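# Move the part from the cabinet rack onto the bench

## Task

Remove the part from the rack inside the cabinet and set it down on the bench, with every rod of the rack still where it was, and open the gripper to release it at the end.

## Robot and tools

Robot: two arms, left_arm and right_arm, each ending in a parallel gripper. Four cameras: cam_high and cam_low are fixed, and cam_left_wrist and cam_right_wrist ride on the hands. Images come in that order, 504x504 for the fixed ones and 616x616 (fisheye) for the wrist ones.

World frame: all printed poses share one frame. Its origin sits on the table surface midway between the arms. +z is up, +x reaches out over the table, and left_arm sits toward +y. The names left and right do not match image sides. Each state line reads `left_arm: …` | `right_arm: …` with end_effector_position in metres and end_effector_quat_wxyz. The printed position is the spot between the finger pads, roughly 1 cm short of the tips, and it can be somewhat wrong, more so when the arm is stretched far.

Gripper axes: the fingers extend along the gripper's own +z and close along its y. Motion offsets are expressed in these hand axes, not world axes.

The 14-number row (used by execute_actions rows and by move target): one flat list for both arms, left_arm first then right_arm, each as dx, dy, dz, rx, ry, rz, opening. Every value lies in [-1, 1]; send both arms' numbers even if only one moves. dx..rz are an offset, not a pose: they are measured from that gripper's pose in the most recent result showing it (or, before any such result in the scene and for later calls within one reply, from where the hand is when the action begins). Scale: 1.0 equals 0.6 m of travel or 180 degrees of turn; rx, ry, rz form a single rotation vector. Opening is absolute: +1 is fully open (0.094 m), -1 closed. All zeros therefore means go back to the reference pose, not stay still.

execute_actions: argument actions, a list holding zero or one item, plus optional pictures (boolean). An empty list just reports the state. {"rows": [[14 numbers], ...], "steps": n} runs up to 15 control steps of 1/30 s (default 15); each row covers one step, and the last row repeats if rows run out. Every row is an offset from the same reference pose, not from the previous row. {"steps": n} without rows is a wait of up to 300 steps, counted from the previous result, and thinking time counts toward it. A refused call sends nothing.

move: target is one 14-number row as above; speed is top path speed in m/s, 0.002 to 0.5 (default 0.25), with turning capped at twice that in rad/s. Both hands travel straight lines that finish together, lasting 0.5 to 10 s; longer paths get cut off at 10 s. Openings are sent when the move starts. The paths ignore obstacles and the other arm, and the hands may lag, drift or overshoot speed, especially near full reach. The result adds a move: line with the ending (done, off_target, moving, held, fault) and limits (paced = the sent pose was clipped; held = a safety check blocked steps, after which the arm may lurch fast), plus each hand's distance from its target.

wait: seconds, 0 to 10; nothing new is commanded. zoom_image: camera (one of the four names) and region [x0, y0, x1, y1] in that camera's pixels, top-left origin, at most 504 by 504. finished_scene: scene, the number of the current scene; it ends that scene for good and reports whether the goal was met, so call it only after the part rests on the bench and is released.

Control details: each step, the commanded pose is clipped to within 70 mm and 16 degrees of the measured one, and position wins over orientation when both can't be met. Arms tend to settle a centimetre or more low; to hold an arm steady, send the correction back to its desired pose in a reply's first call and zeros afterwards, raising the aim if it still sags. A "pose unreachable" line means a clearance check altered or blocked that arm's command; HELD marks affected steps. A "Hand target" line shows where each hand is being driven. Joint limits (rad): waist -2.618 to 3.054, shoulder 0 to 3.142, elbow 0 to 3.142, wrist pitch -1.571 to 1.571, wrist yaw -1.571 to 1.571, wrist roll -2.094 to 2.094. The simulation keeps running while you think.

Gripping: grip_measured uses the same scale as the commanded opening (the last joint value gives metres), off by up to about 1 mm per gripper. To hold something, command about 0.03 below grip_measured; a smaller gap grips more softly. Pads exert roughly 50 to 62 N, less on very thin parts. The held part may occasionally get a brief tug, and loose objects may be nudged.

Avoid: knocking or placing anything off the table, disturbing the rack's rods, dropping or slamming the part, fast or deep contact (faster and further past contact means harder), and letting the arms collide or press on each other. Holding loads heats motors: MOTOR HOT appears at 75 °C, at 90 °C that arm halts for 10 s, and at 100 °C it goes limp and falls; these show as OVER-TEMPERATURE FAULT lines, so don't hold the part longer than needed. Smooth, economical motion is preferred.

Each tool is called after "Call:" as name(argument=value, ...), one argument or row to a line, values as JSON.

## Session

Call:
execute_actions(
  actions=[],
)

Scene clock: 0.00 s of 4320.00 s.
left_arm: end_effector_position=(+0.6222, +0.3537, +0.1125) grip_measured=+1.000 end_effector_quat_wxyz=(-0.591, +0.707, -0.339, +0.189) | right_arm: end_effector_position=(+0.1688, -0.3667, +0.1208) grip_measured=+1.000 end_effector_quat_wxyz=(-0.096, -0.644, +0.758, +0.038)
Joint positions: left_arm=[-0.301  2.311  1.527  0.353 -0.986 -1.8    0.094] | right_arm=[-0.339  1.489  1.18  -1.429  0.122 -1.712  0.094]
Joint velocities: left_arm=[-0.012  0.012  0.027 -0.022 -0.007  0.037  0.   ] | right_arm=[ 0.002 -0.007 -0.017  0.007  0.037  0.037  0.   ]
Motor temperatures (°C, as the motors report them): left_arm=[25 29 28 28 25 27] | right_arm=[25 30 26 29 28 27]
Hand target (left_arm): +0.622, +0.355, +0.119; -0.594, +0.707, -0.336, +0.188
Hand target (right_arm): +0.170, -0.366, +0.126; -0.091, -0.645, +0.758, +0.033
camera_calibration (this result's frames):
cam_left_wrist: T_world_to_cam=[[0.436609, -0.144492, 0.887972, -0.321504], [0.160171, -0.958765, -0.234766, 0.297366], [0.885278, 0.244729, -0.395462, -0.475174], [0, 0, 0, 1]] pos_world=[0.513403, 0.354938, 0.167385]
cam_right_wrist: T_world_to_cam=[[0.978566, 0.116276, -0.169966, -0.106339], [0.199273, -0.742863, 0.639097, -0.371249], [-0.0519496, -0.659268, -0.750111, -0.0502664], [0, 0, 0, 1]] pos_world=[0.175428, -0.296562, 0.181485]

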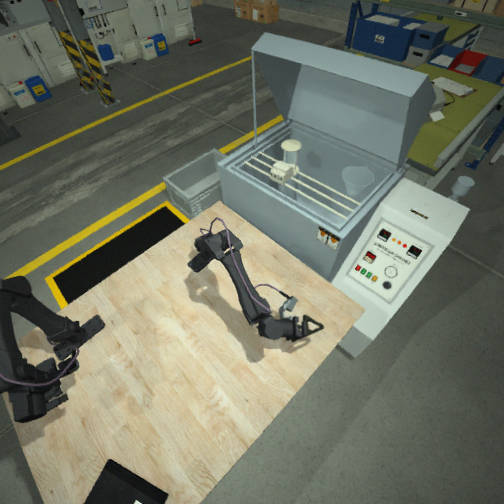

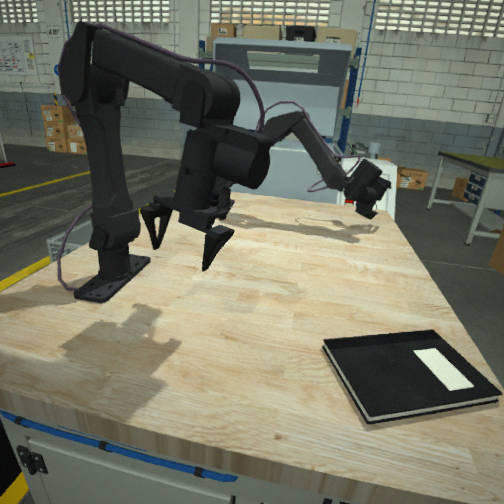

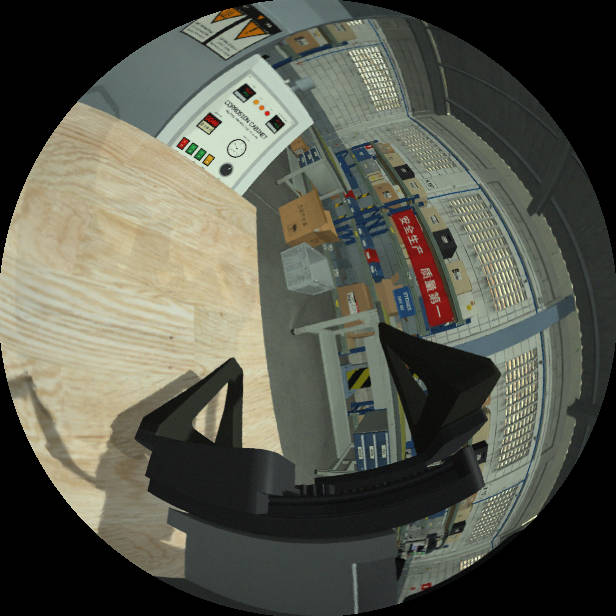

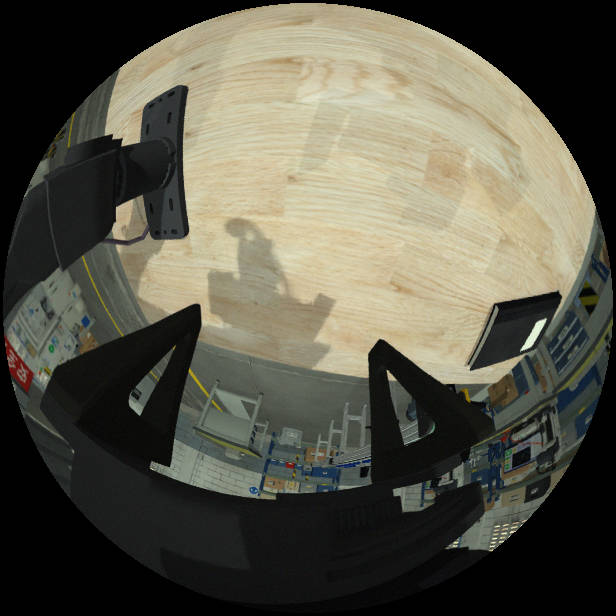

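Call:
move(
  target=[-0.282,-0.22,-0.29,0.058,0.327,0.553,1,0,0,0,0,0,0,1],
)

Call:
move(
  target=[0.015,0.417,-0.258,-0.167,0,-0.186,1,0,0,0,0,0,0,1],
)

Call:
move(
  target=[0.17,0.4,-0.15,-0.167,0,-0.186,1,0,0,0,0,0,0,1],
)

Scene clock: 11.17 s of 4320.00 s.
left_arm: end_effector_position=(+0.4197, +0.3562, +0.3006) grip_measured=+1.000 end_effector_quat_wxyz=(+0.360, -0.004, +0.933, +0.004) | right_arm: end_effector_position=(+0.1688, -0.3667, +0.1208) grip_measured=+1.000 end_effector_quat_wxyz=(-0.096, -0.644, +0.758, +0.038)
Joint positions: left_arm=[ 0.007  1.45   1.636 -1.021  0.051  0.064  0.094] | right_arm=[-0.339  1.489  1.18  -1.429  0.122 -1.712  0.094]
Joint velocities: left_arm=[-0.017 -0.012  0.002 -0.037 -0.007  0.037  0.   ] | right_arm=[-0.007 -0.007  0.012  0.037 -0.037  0.007  0.   ]
Motor temperatures (°C, as the motors report them): left_arm=[25 32 29 29 25 27] | right_arm=[25 31 27 29 28 27]
Hand target (left_arm): +0.419, +0.357, +0.304; +0.359, -0.002, +0.933, +0.001
Hand target (right_arm): +0.169, -0.367, +0.121; -0.096, -0.644, +0.758, +0.038
Off the commanded pose (left_arm): 0.004 m, 1 deg.
Off the commanded pose (right_arm): 0.000 m, 0 deg.
After step 90, 3.40 s passed at rest.
move: done
camera_calibration (this result's frames):
cam_left_wrist: T_world_to_cam=[[-0.21441, -0.95855, -0.187642, 0.486801], [-0.955161, 0.245929, -0.164882, 0.394323], [0.204195, 0.143876, -0.9683, 0.271913], [0, 0, 0, 1]] pos_world=[0.425494, 0.330526, 0.419655]
cam_right_wrist: T_world_to_cam=[[0.978566, 0.116276, -0.169966, -0.106339], [0.199273, -0.742863, 0.639097, -0.371249], [-0.0519496, -0.659268, -0.750111, -0.0502664], [0, 0, 0, 1]] pos_world=[0.175428, -0.296562, 0.181485]

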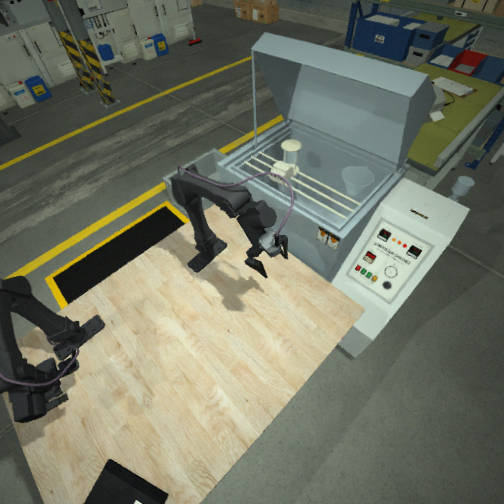

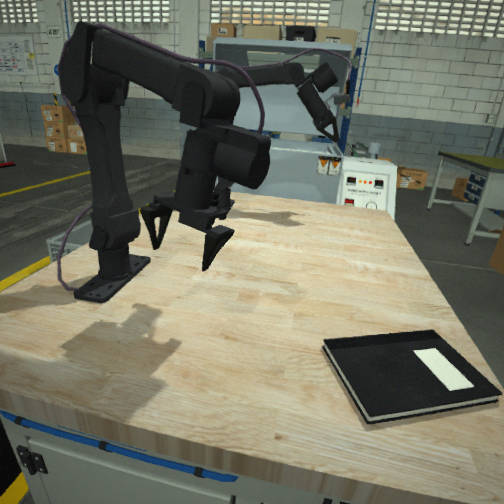

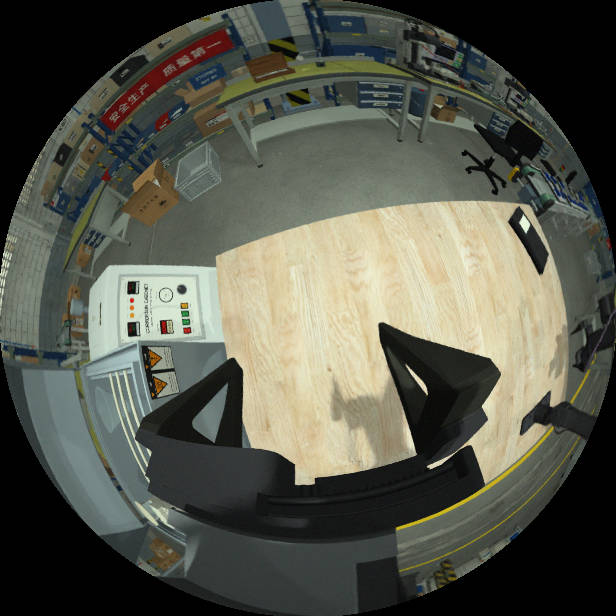

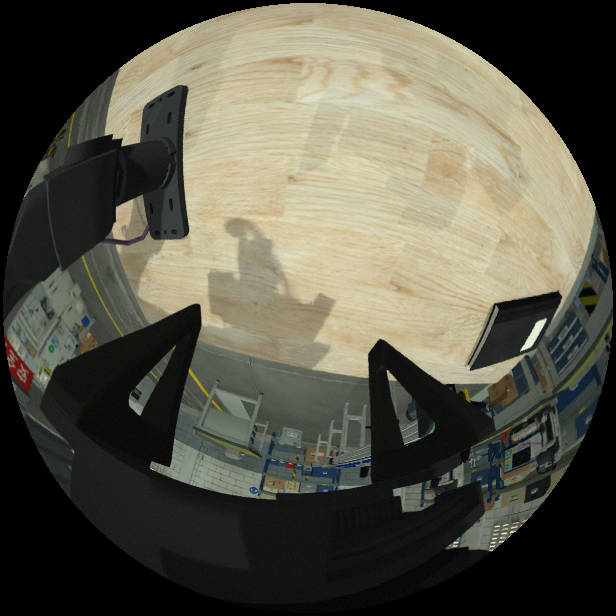

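Scene clock: 13.40 s of 4320.00 s.
left_arm: end_effector_position=(+0.3100, +0.5998, +0.4116) grip_measured=+1.000 end_effector_quat_wxyz=(+0.347, -0.350, +0.857, +0.148) | right_arm: end_effector_position=(+0.1688, -0.3667, +0.1208) grip_measured=+1.000 end_effector_quat_wxyz=(-0.096, -0.644, +0.758, +0.038)
Joint positions: left_arm=[ 0.687  1.784  2.547 -1.559 -0.012  0.002  0.094] | right_arm=[-0.339  1.489  1.18  -1.429  0.122 -1.712  0.094]
Joint velocities: left_arm=[ 0.002 -0.012  0.012 -0.037 -0.051  0.007  0.   ] | right_arm=[ 0.007  0.002 -0.012 -0.051 -0.022 -0.051  0.   ]
Motor temperatures (°C, as the motors report them): left_arm=[25 32 29 29 25 27] | right_arm=[25 31 27 29 28 27]
Hand target (left_arm): +0.307, +0.601, +0.412; +0.344, -0.357, +0.856, +0.149
Hand target (right_arm): +0.169, -0.367, +0.121; -0.096, -0.644, +0.758, +0.038
Off the commanded pose (left_arm): 0.006 m, 2 deg.
Off the commanded pose (right_arm): 0.000 m, 0 deg.
joint sent to its limit (left arm) — the command would take joint 4 (wrist pitch) past its lower limit, so that joint was sent only as far as its limit.
move: done
camera_calibration (this result's frames):
cam_left_wrist: T_world_to_cam=[[0.516231, -0.832467, -0.201256, 0.421047], [-0.85365, -0.481155, -0.199427, 0.666829], [0.0691811, 0.274752, -0.959023, 0.326227], [0, 0, 0, 1]] pos_world=[0.329312, 0.581724, 0.530581]
cam_right_wrist: T_world_to_cam=[[0.978566, 0.116276, -0.169966, -0.106339], [0.199273, -0.742863, 0.639097, -0.371249], [-0.0519496, -0.659268, -0.750111, -0.0502664], [0, 0, 0, 1]] pos_world=[0.175428, -0.296562, 0.181485]

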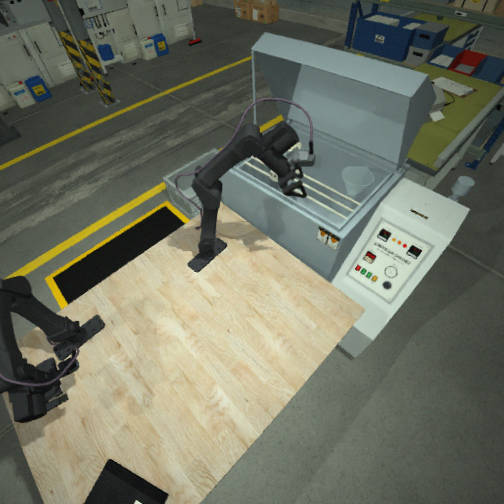

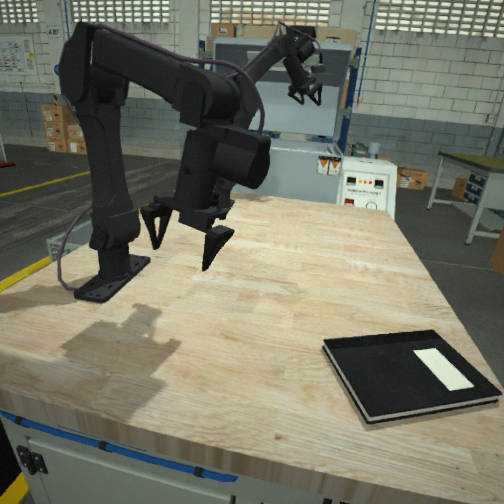

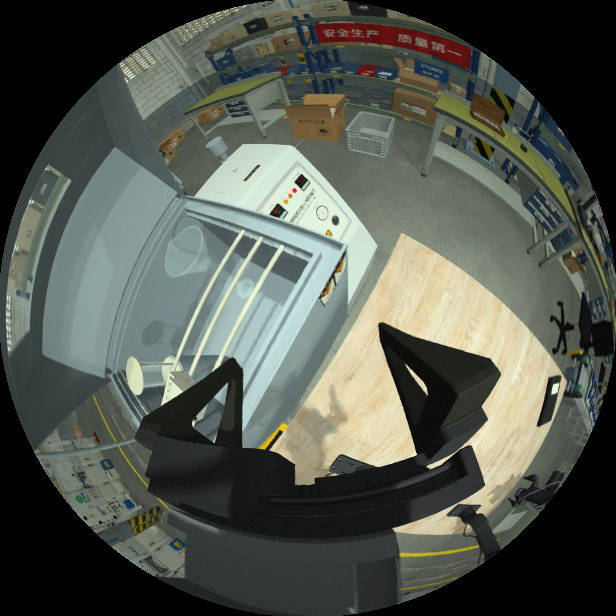

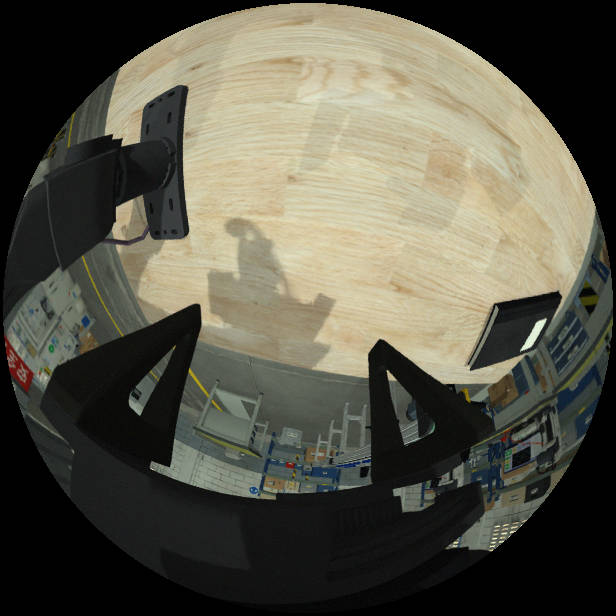

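Scene clock: 15.33 s of 4320.00 s.
left_arm: end_effector_position=(+0.0473, +0.6676, +0.4034) grip_measured=+1.000 end_effector_quat_wxyz=(+0.260, -0.657, +0.660, +0.257) | right_arm: end_effector_position=(+0.1688, -0.3667, +0.1208) grip_measured=+1.000 end_effector_quat_wxyz=(-0.096, -0.644, +0.758, +0.038)
Joint positions: left_arm=[ 1.434  1.571  2.265 -1.517 -0.031 -0.035  0.094] | right_arm=[-0.339  1.489  1.18  -1.429  0.122 -1.712  0.094]
Joint velocities: left_arm=[-0.007 -0.002 -0.002 -0.007  0.022  0.051  0.   ] | right_arm=[-0.007 -0.012  0.032 -0.022 -0.007 -0.037  0.   ]
Motor temperatures (°C, as the motors report them): left_arm=[25 31 29 29 25 27] | right_arm=[25 31 27 29 28 27]
Hand target (left_arm): +0.048, +0.673, +0.410; -0.273, +0.653, -0.655, -0.263
Hand target (right_arm): +0.169, -0.367, +0.121; -0.096, -0.644, +0.758, +0.038
Off the commanded pose (left_arm): 0.009 m, 2 deg.
Off the commanded pose (right_arm): 0.000 m, 0 deg.
move: done
camera_calibration (this result's frames):
cam_left_wrist: T_world_to_cam=[[0.956288, -0.22707, -0.184264, 0.179647], [-0.259668, -0.949158, -0.177962, 0.749169], [-0.134486, 0.218031, -0.966631, 0.368448], [0, 0, 0, 1]] pos_world=[0.0722922, 0.67154, 0.52258]
cam_right_wrist: T_world_to_cam=[[0.978566, 0.116276, -0.169966, -0.106339], [0.199273, -0.742863, 0.639097, -0.371249], [-0.0519496, -0.659268, -0.750111, -0.0502664], [0, 0, 0, 1]] pos_world=[0.175428, -0.296562, 0.181485]

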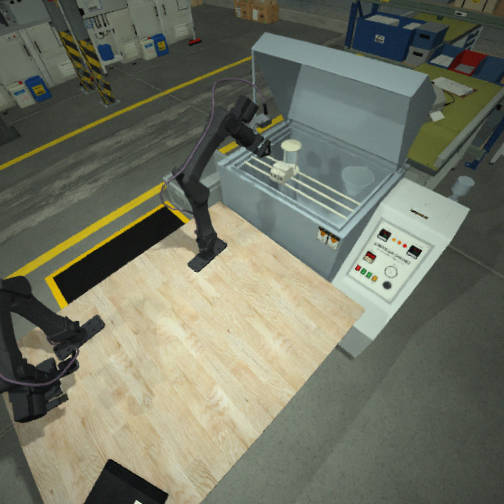

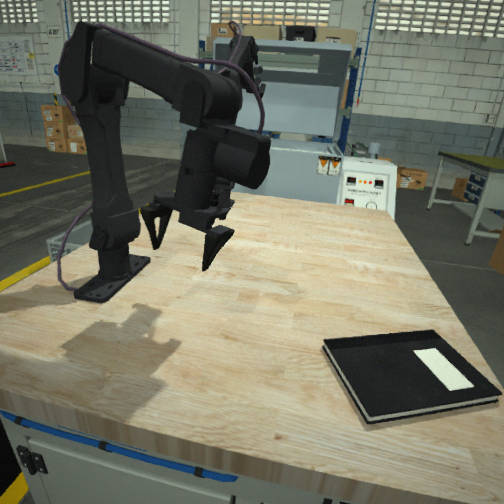

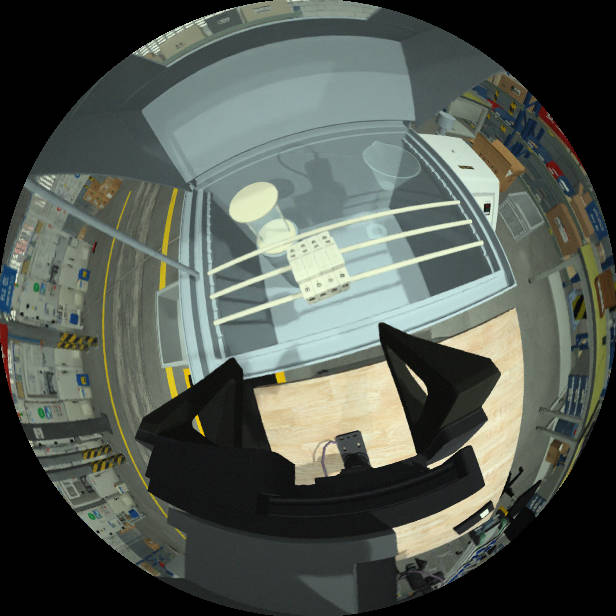

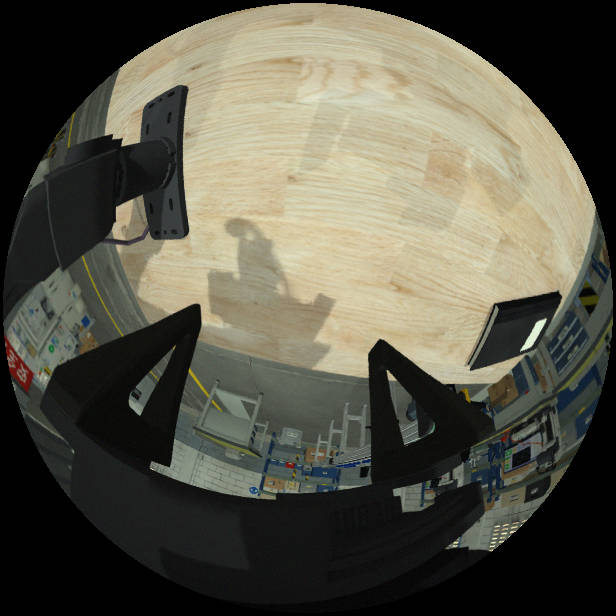

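Call:
move(
  target=[0.036,-0.025,0.25,0,0.083,0,1,0,0,0,0,0,0,1],
)

Scene clock: 21.03 s of 4320.00 s.
left_arm: end_effector_position=(+0.0584, +0.7507, +0.2641) grip_measured=+1.000 end_effector_quat_wxyz=(+0.152, -0.689, +0.692, +0.153) | right_arm: end_effector_position=(+0.1688, -0.3667, +0.1208) grip_measured=+1.000 end_effector_quat_wxyz=(-0.096, -0.644, +0.758, +0.038)
Joint positions: left_arm=[ 1.418  1.859  2.105 -1.383 -0.03  -0.056  0.094] | right_arm=[-0.339  1.489  1.18  -1.429  0.122 -1.712  0.094]
Joint velocities: left_arm=[-0.002 -0.002 -0.007  0.051 -0.051  0.022  0.   ] | right_arm=[ 0.012 -0.017 -0.012  0.037 -0.022 -0.007  0.   ]
Motor temperatures (°C, as the motors report them): left_arm=[25 31 29 30 25 27] | right_arm=[25 31 27 29 28 27]
Hand target (left_arm): +0.062, +0.754, +0.279; -0.172, +0.685, -0.687, -0.169
Hand target (right_arm): +0.169, -0.367, +0.121; -0.096, -0.644, +0.758, +0.038
Off the commanded pose (left_arm): 0.016 m, 3 deg.
Off the commanded pose (right_arm): 0.000 m, 0 deg.
After step 90, 1.63 s passed at rest.
move: off_target (left_arm)
camera_calibration (this result's frames):
cam_left_wrist: T_world_to_cam=[[0.955619, -0.272795, -0.111242, 0.177318], [-0.258857, -0.957787, 0.125051, 0.732623], [-0.14066, -0.0907054, -0.985894, 0.454471], [0, 0, 0, 1]] pos_world=[0.0841217, 0.791291, 0.37617]
cam_right_wrist: T_world_to_cam=[[0.978566, 0.116276, -0.169966, -0.106339], [0.199273, -0.742863, 0.639097, -0.371249], [-0.0519496, -0.659268, -0.750111, -0.0502664], [0, 0, 0, 1]] pos_world=[0.175428, -0.296562, 0.181485]

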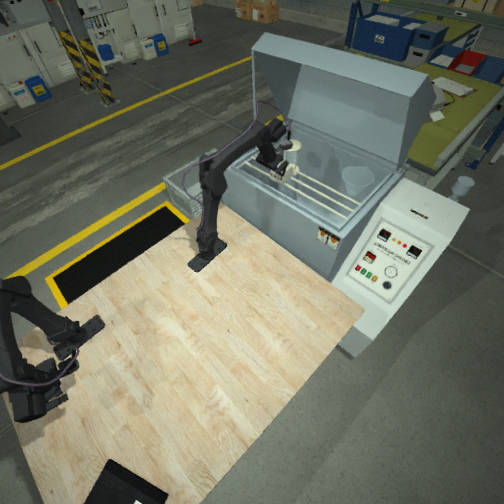

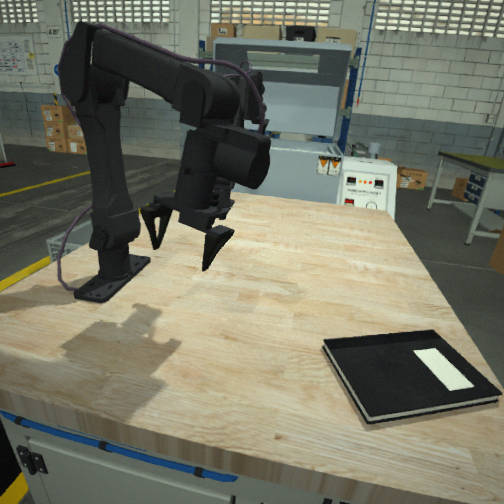

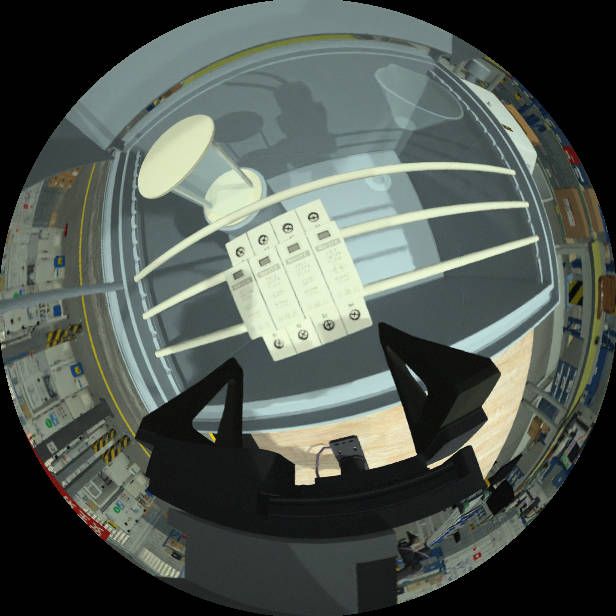

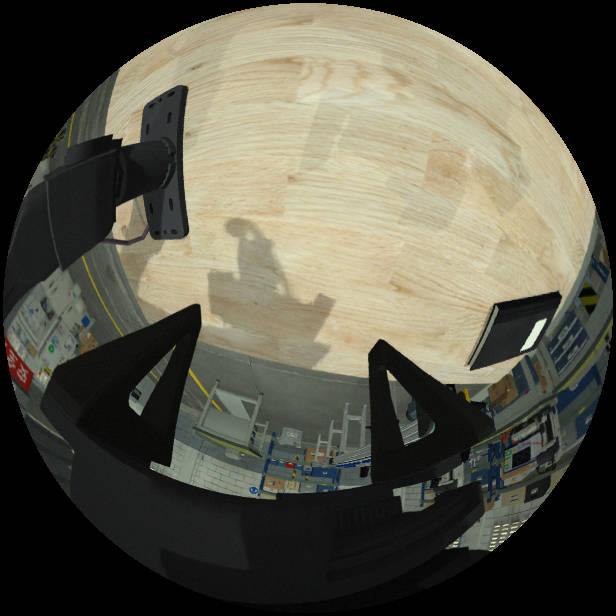

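Call:
move(
  target=[-0.033,-0.012,0.077,-0.02,-0.015,-0.039,1,0,0,0,0,0,0,1],
  speed=0.04,
)

Scene clock: 27.93 s of 4320.00 s.
left_arm: end_effector_position=(+0.0634, +0.7843, +0.2334) grip_measured=+1.000 end_effector_quat_wxyz=(-0.155, +0.729, -0.643, -0.176) | right_arm: end_effector_position=(+0.1688, -0.3667, +0.1208) grip_measured=+1.000 end_effector_quat_wxyz=(-0.096, -0.644, +0.758, +0.038)
Joint positions: left_arm=[ 1.384  1.914  2.029 -1.223 -0.103 -0.204  0.094] | right_arm=[-0.339  1.489  1.18  -1.429  0.122 -1.712  0.094]
Joint velocities: left_arm=[ 0.002  0.002 -0.002 -0.051  0.007  0.007  0.   ] | right_arm=[-0.012 -0.012  0.007  0.007  0.022  0.007  0.   ]
Motor temperatures (°C, as the motors report them): left_arm=[25 32 29 29 25 27] | right_arm=[25 31 27 29 28 27]
Hand target (left_arm): +0.065, +0.788, +0.230; -0.155, +0.730, -0.640, -0.181
Hand target (right_arm): +0.169, -0.367, +0.121; -0.096, -0.644, +0.758, +0.038
Off the commanded pose (left_arm): 0.005 m, 1 deg.
Off the commanded pose (right_arm): 0.000 m, 0 deg.
After step 90, 1.77 s passed at rest.
move: done
camera_calibration (this result's frames):
cam_left_wrist: T_world_to_cam=[[0.982868, -0.141543, -0.118054, 0.0751857], [-0.131753, -0.987457, 0.0870069, 0.794026], [-0.128889, -0.0699623, -0.989188, 0.411666], [0, 0, 0, 1]] pos_world=[0.0837766, 0.823509, 0.347005]
cam_right_wrist: T_world_to_cam=[[0.978566, 0.116276, -0.169966, -0.106339], [0.199273, -0.742863, 0.639097, -0.371249], [-0.0519496, -0.659268, -0.750111, -0.0502664], [0, 0, 0, 1]] pos_world=[0.175428, -0.296562, 0.181485]

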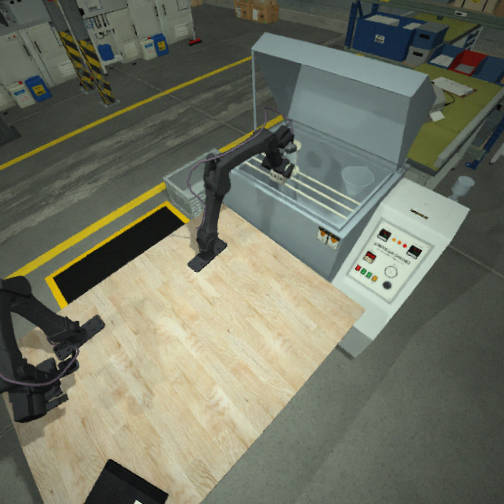

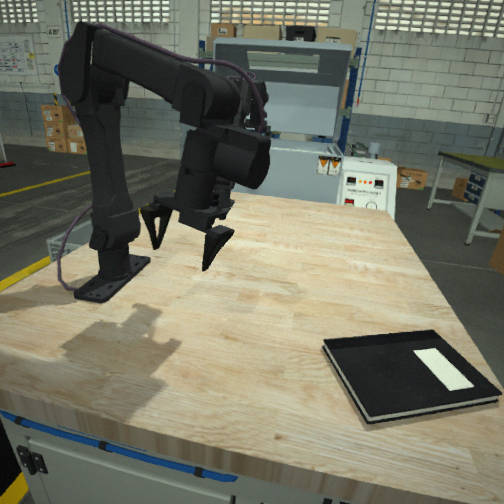

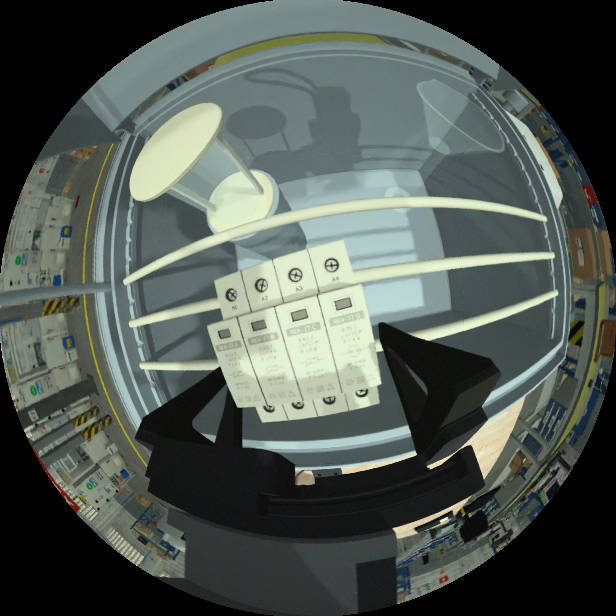

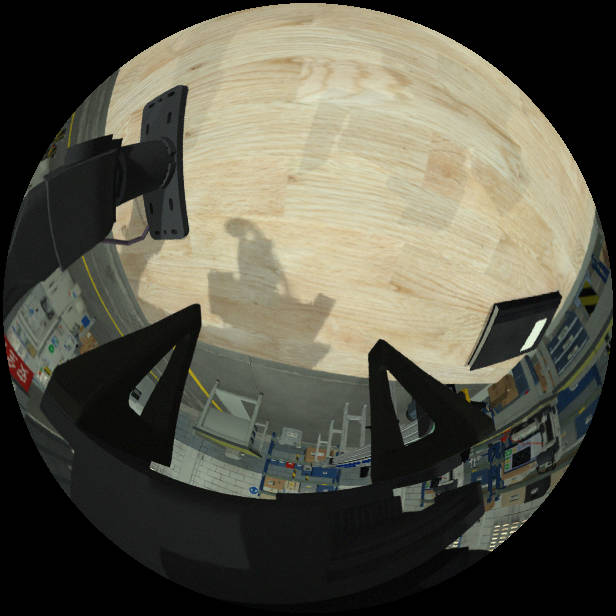

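Call:
move(
  target=[0.008,0.004,0.016,0,0,0,1,0,0,0,0,0,0,1],
  speed=0.04,
)

Call:
execute_actions(
  actions=[
    {"rows":[[0,0,0,0,0,0,0.45,0,0,0,0,0,0,1]],"steps":15},
  ],
)

Scene clock: 31.43 s of 4320.00 s.
left_arm: end_effector_position=(+0.0630, +0.7821, +0.2152) grip_measured=+1.000 end_effector_quat_wxyz=(-0.142, +0.732, -0.645, -0.167) | right_arm: end_effector_position=(+0.1688, -0.3667, +0.1208) grip_measured=+1.000 end_effector_quat_wxyz=(-0.096, -0.644, +0.758, +0.038)
Joint positions: left_arm=[ 1.384  1.914  1.968 -1.194 -0.104 -0.205  0.094] | right_arm=[-0.339  1.489  1.18  -1.429  0.122 -1.712  0.094]
Joint velocities: left_arm=[ 0.002  0.002  0.012 -0.022 -0.066  0.007  0.   ] | right_arm=[ 0.022 -0.002 -0.007 -0.081 -0.007 -0.022  0.   ]
Motor temperatures (°C, as the motors report them): left_arm=[25 32 29 29 25 27] | right_arm=[25 31 27 29 28 27]
Hand target (left_arm): +0.061, +0.784, +0.223; -0.155, +0.729, -0.643, -0.176
Hand target (right_arm): +0.169, -0.367, +0.121; -0.096, -0.644, +0.758, +0.038
Off the commanded pose (left_arm): 0.008 m, 2 deg.
Off the commanded pose (right_arm): 0.000 m, 0 deg.
move: done
camera_calibration (this result's frames):
cam_left_wrist: T_world_to_cam=[[0.982702, -0.143481, -0.117086, 0.0744614], [-0.129538, -0.984396, 0.119098, 0.783888], [-0.132347, -0.101871, -0.985955, 0.417908], [0, 0, 0, 1]] pos_world=[0.0836788, 0.824912, 0.327397]
cam_right_wrist: T_world_to_cam=[[0.978566, 0.116276, -0.169966, -0.106339], [0.199273, -0.742863, 0.639097, -0.371249], [-0.0519496, -0.659268, -0.750111, -0.0502664], [0, 0, 0, 1]] pos_world=[0.175428, -0.296562, 0.181485]

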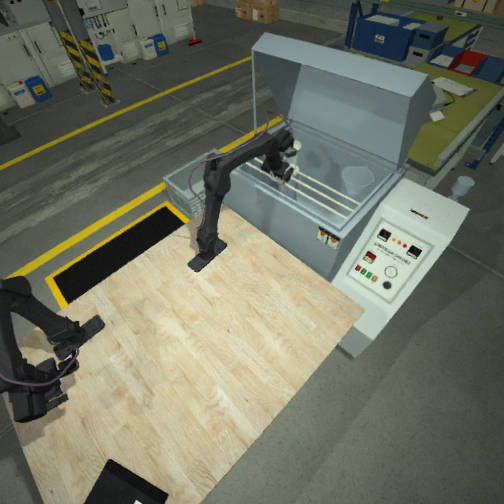

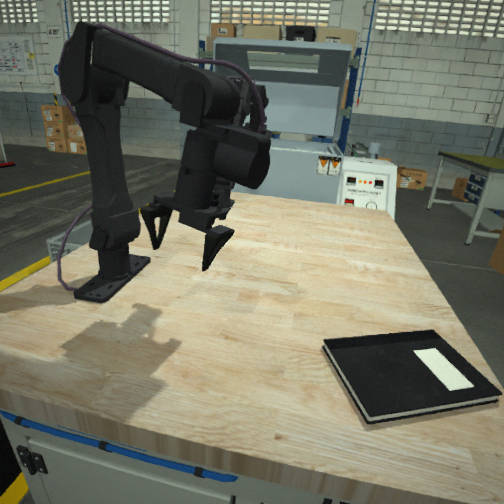

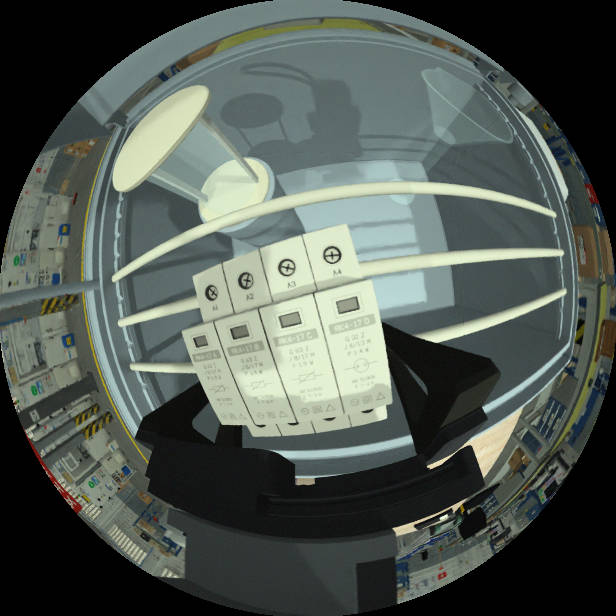

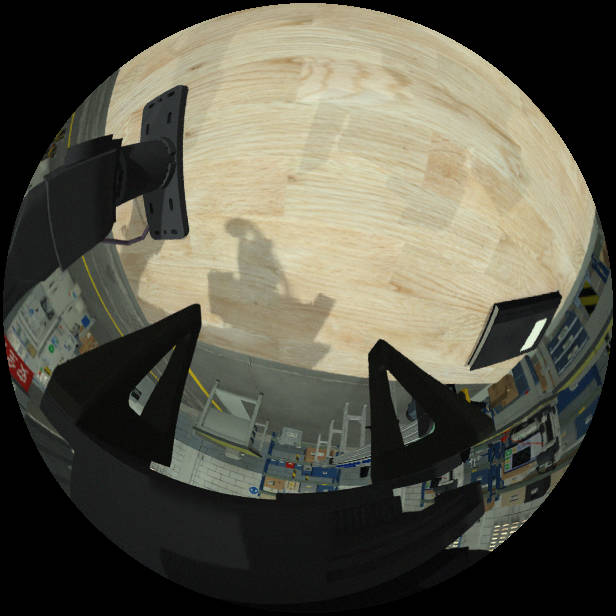

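Scene clock: 31.93 s of 4320.00 s.
left_arm: end_effector_position=(+0.0636, +0.7821, +0.2152) grip_measured=+0.516 end_effector_quat_wxyz=(-0.143, +0.732, -0.645, -0.166) | right_arm: end_effector_position=(+0.1688, -0.3667, +0.1208) grip_measured=+1.000 end_effector_quat_wxyz=(-0.096, -0.644, +0.758, +0.038)
Joint positions: left_arm=[ 1.384  1.914  1.968 -1.193 -0.101 -0.205  0.071] | right_arm=[-0.339  1.489  1.18  -1.429  0.122 -1.712  0.094]
Joint velocities: left_arm=[-0.017 -0.012 -0.012 -0.022  0.022 -0.022 -0.   ] | right_arm=[ 0.002 -0.022 -0.007 -0.037  0.022 -0.007  0.   ]
Motor temperatures (°C, as the motors report them): left_arm=[25 32 29 29 25 27] | right_arm=[25 31 27 29 28 27]
Hand target (left_arm): +0.063, +0.782, +0.215; -0.142, +0.732, -0.645, -0.167
Hand target (right_arm): +0.169, -0.367, +0.121; -0.096, -0.644, +0.758, +0.038
Off the commanded pose (left_arm): 0.001 m, 0 deg.
Off the commanded pose (right_arm): 0.000 m, 0 deg.
Steps of this call (steps 1 to 15: all 15 steps of this action). Readings (end_effector_position):
1: left_arm (+0.0630, +0.7821, +0.2152) | right_arm (+0.1688, -0.3667, +0.1208)
2: left_arm (+0.0632, +0.7821, +0.2152) | right_arm (+0.1688, -0.3667, +0.1208)
4: left_arm (+0.0636, +0.7821, +0.2152) | right_arm (+0.1688, -0.3667, +0.1208)
8: left_arm (+0.0636, +0.7821, +0.2152) | right_arm (+0.1688, -0.3667, +0.1208)
15: the state above
camera_calibration (this result's frames):
cam_left_wrist: T_world_to_cam=[[0.982859, -0.144883, -0.114006, 0.0742838], [-0.131323, -0.984216, 0.118628, 0.784092], [-0.129394, -0.101623, -0.986372, 0.417685], [0, 0, 0, 1]] pos_world=[0.0840044, 0.824925, 0.327447]
cam_right_wrist: T_world_to_cam=[[0.978566, 0.116276, -0.169966, -0.106339], [0.199273, -0.742863, 0.639097, -0.371249], [-0.0519496, -0.659268, -0.750111, -0.0502664], [0, 0, 0, 1]] pos_world=[0.175428, -0.296562, 0.181485]

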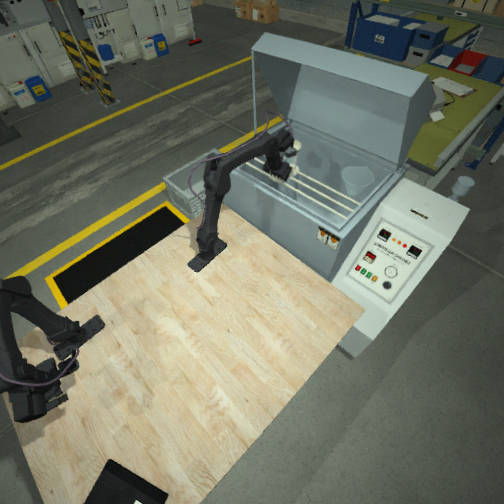

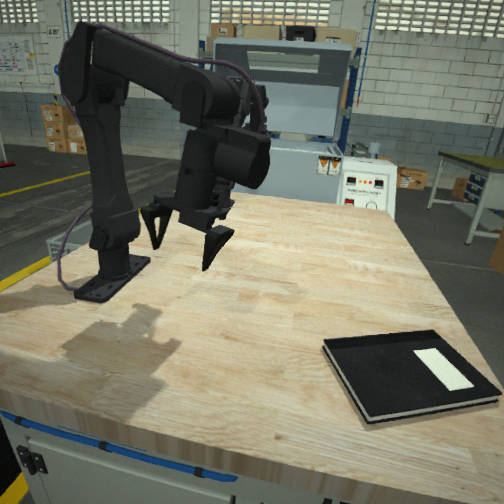

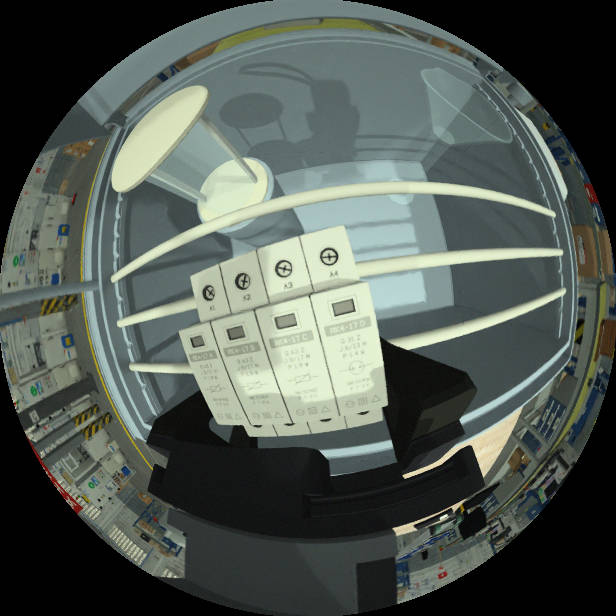

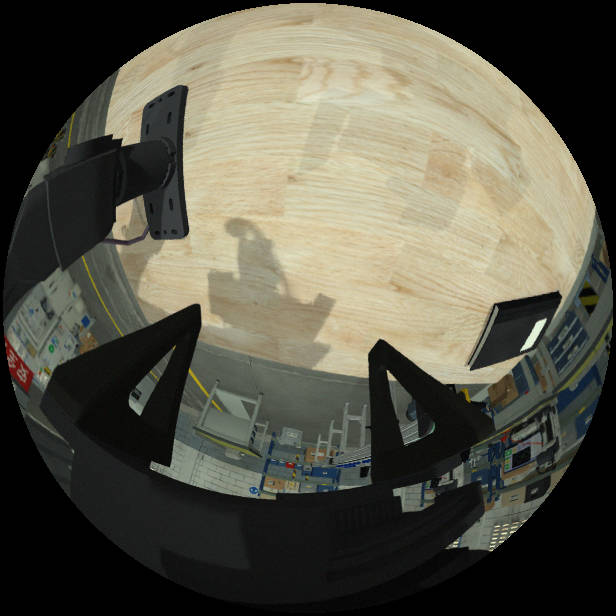

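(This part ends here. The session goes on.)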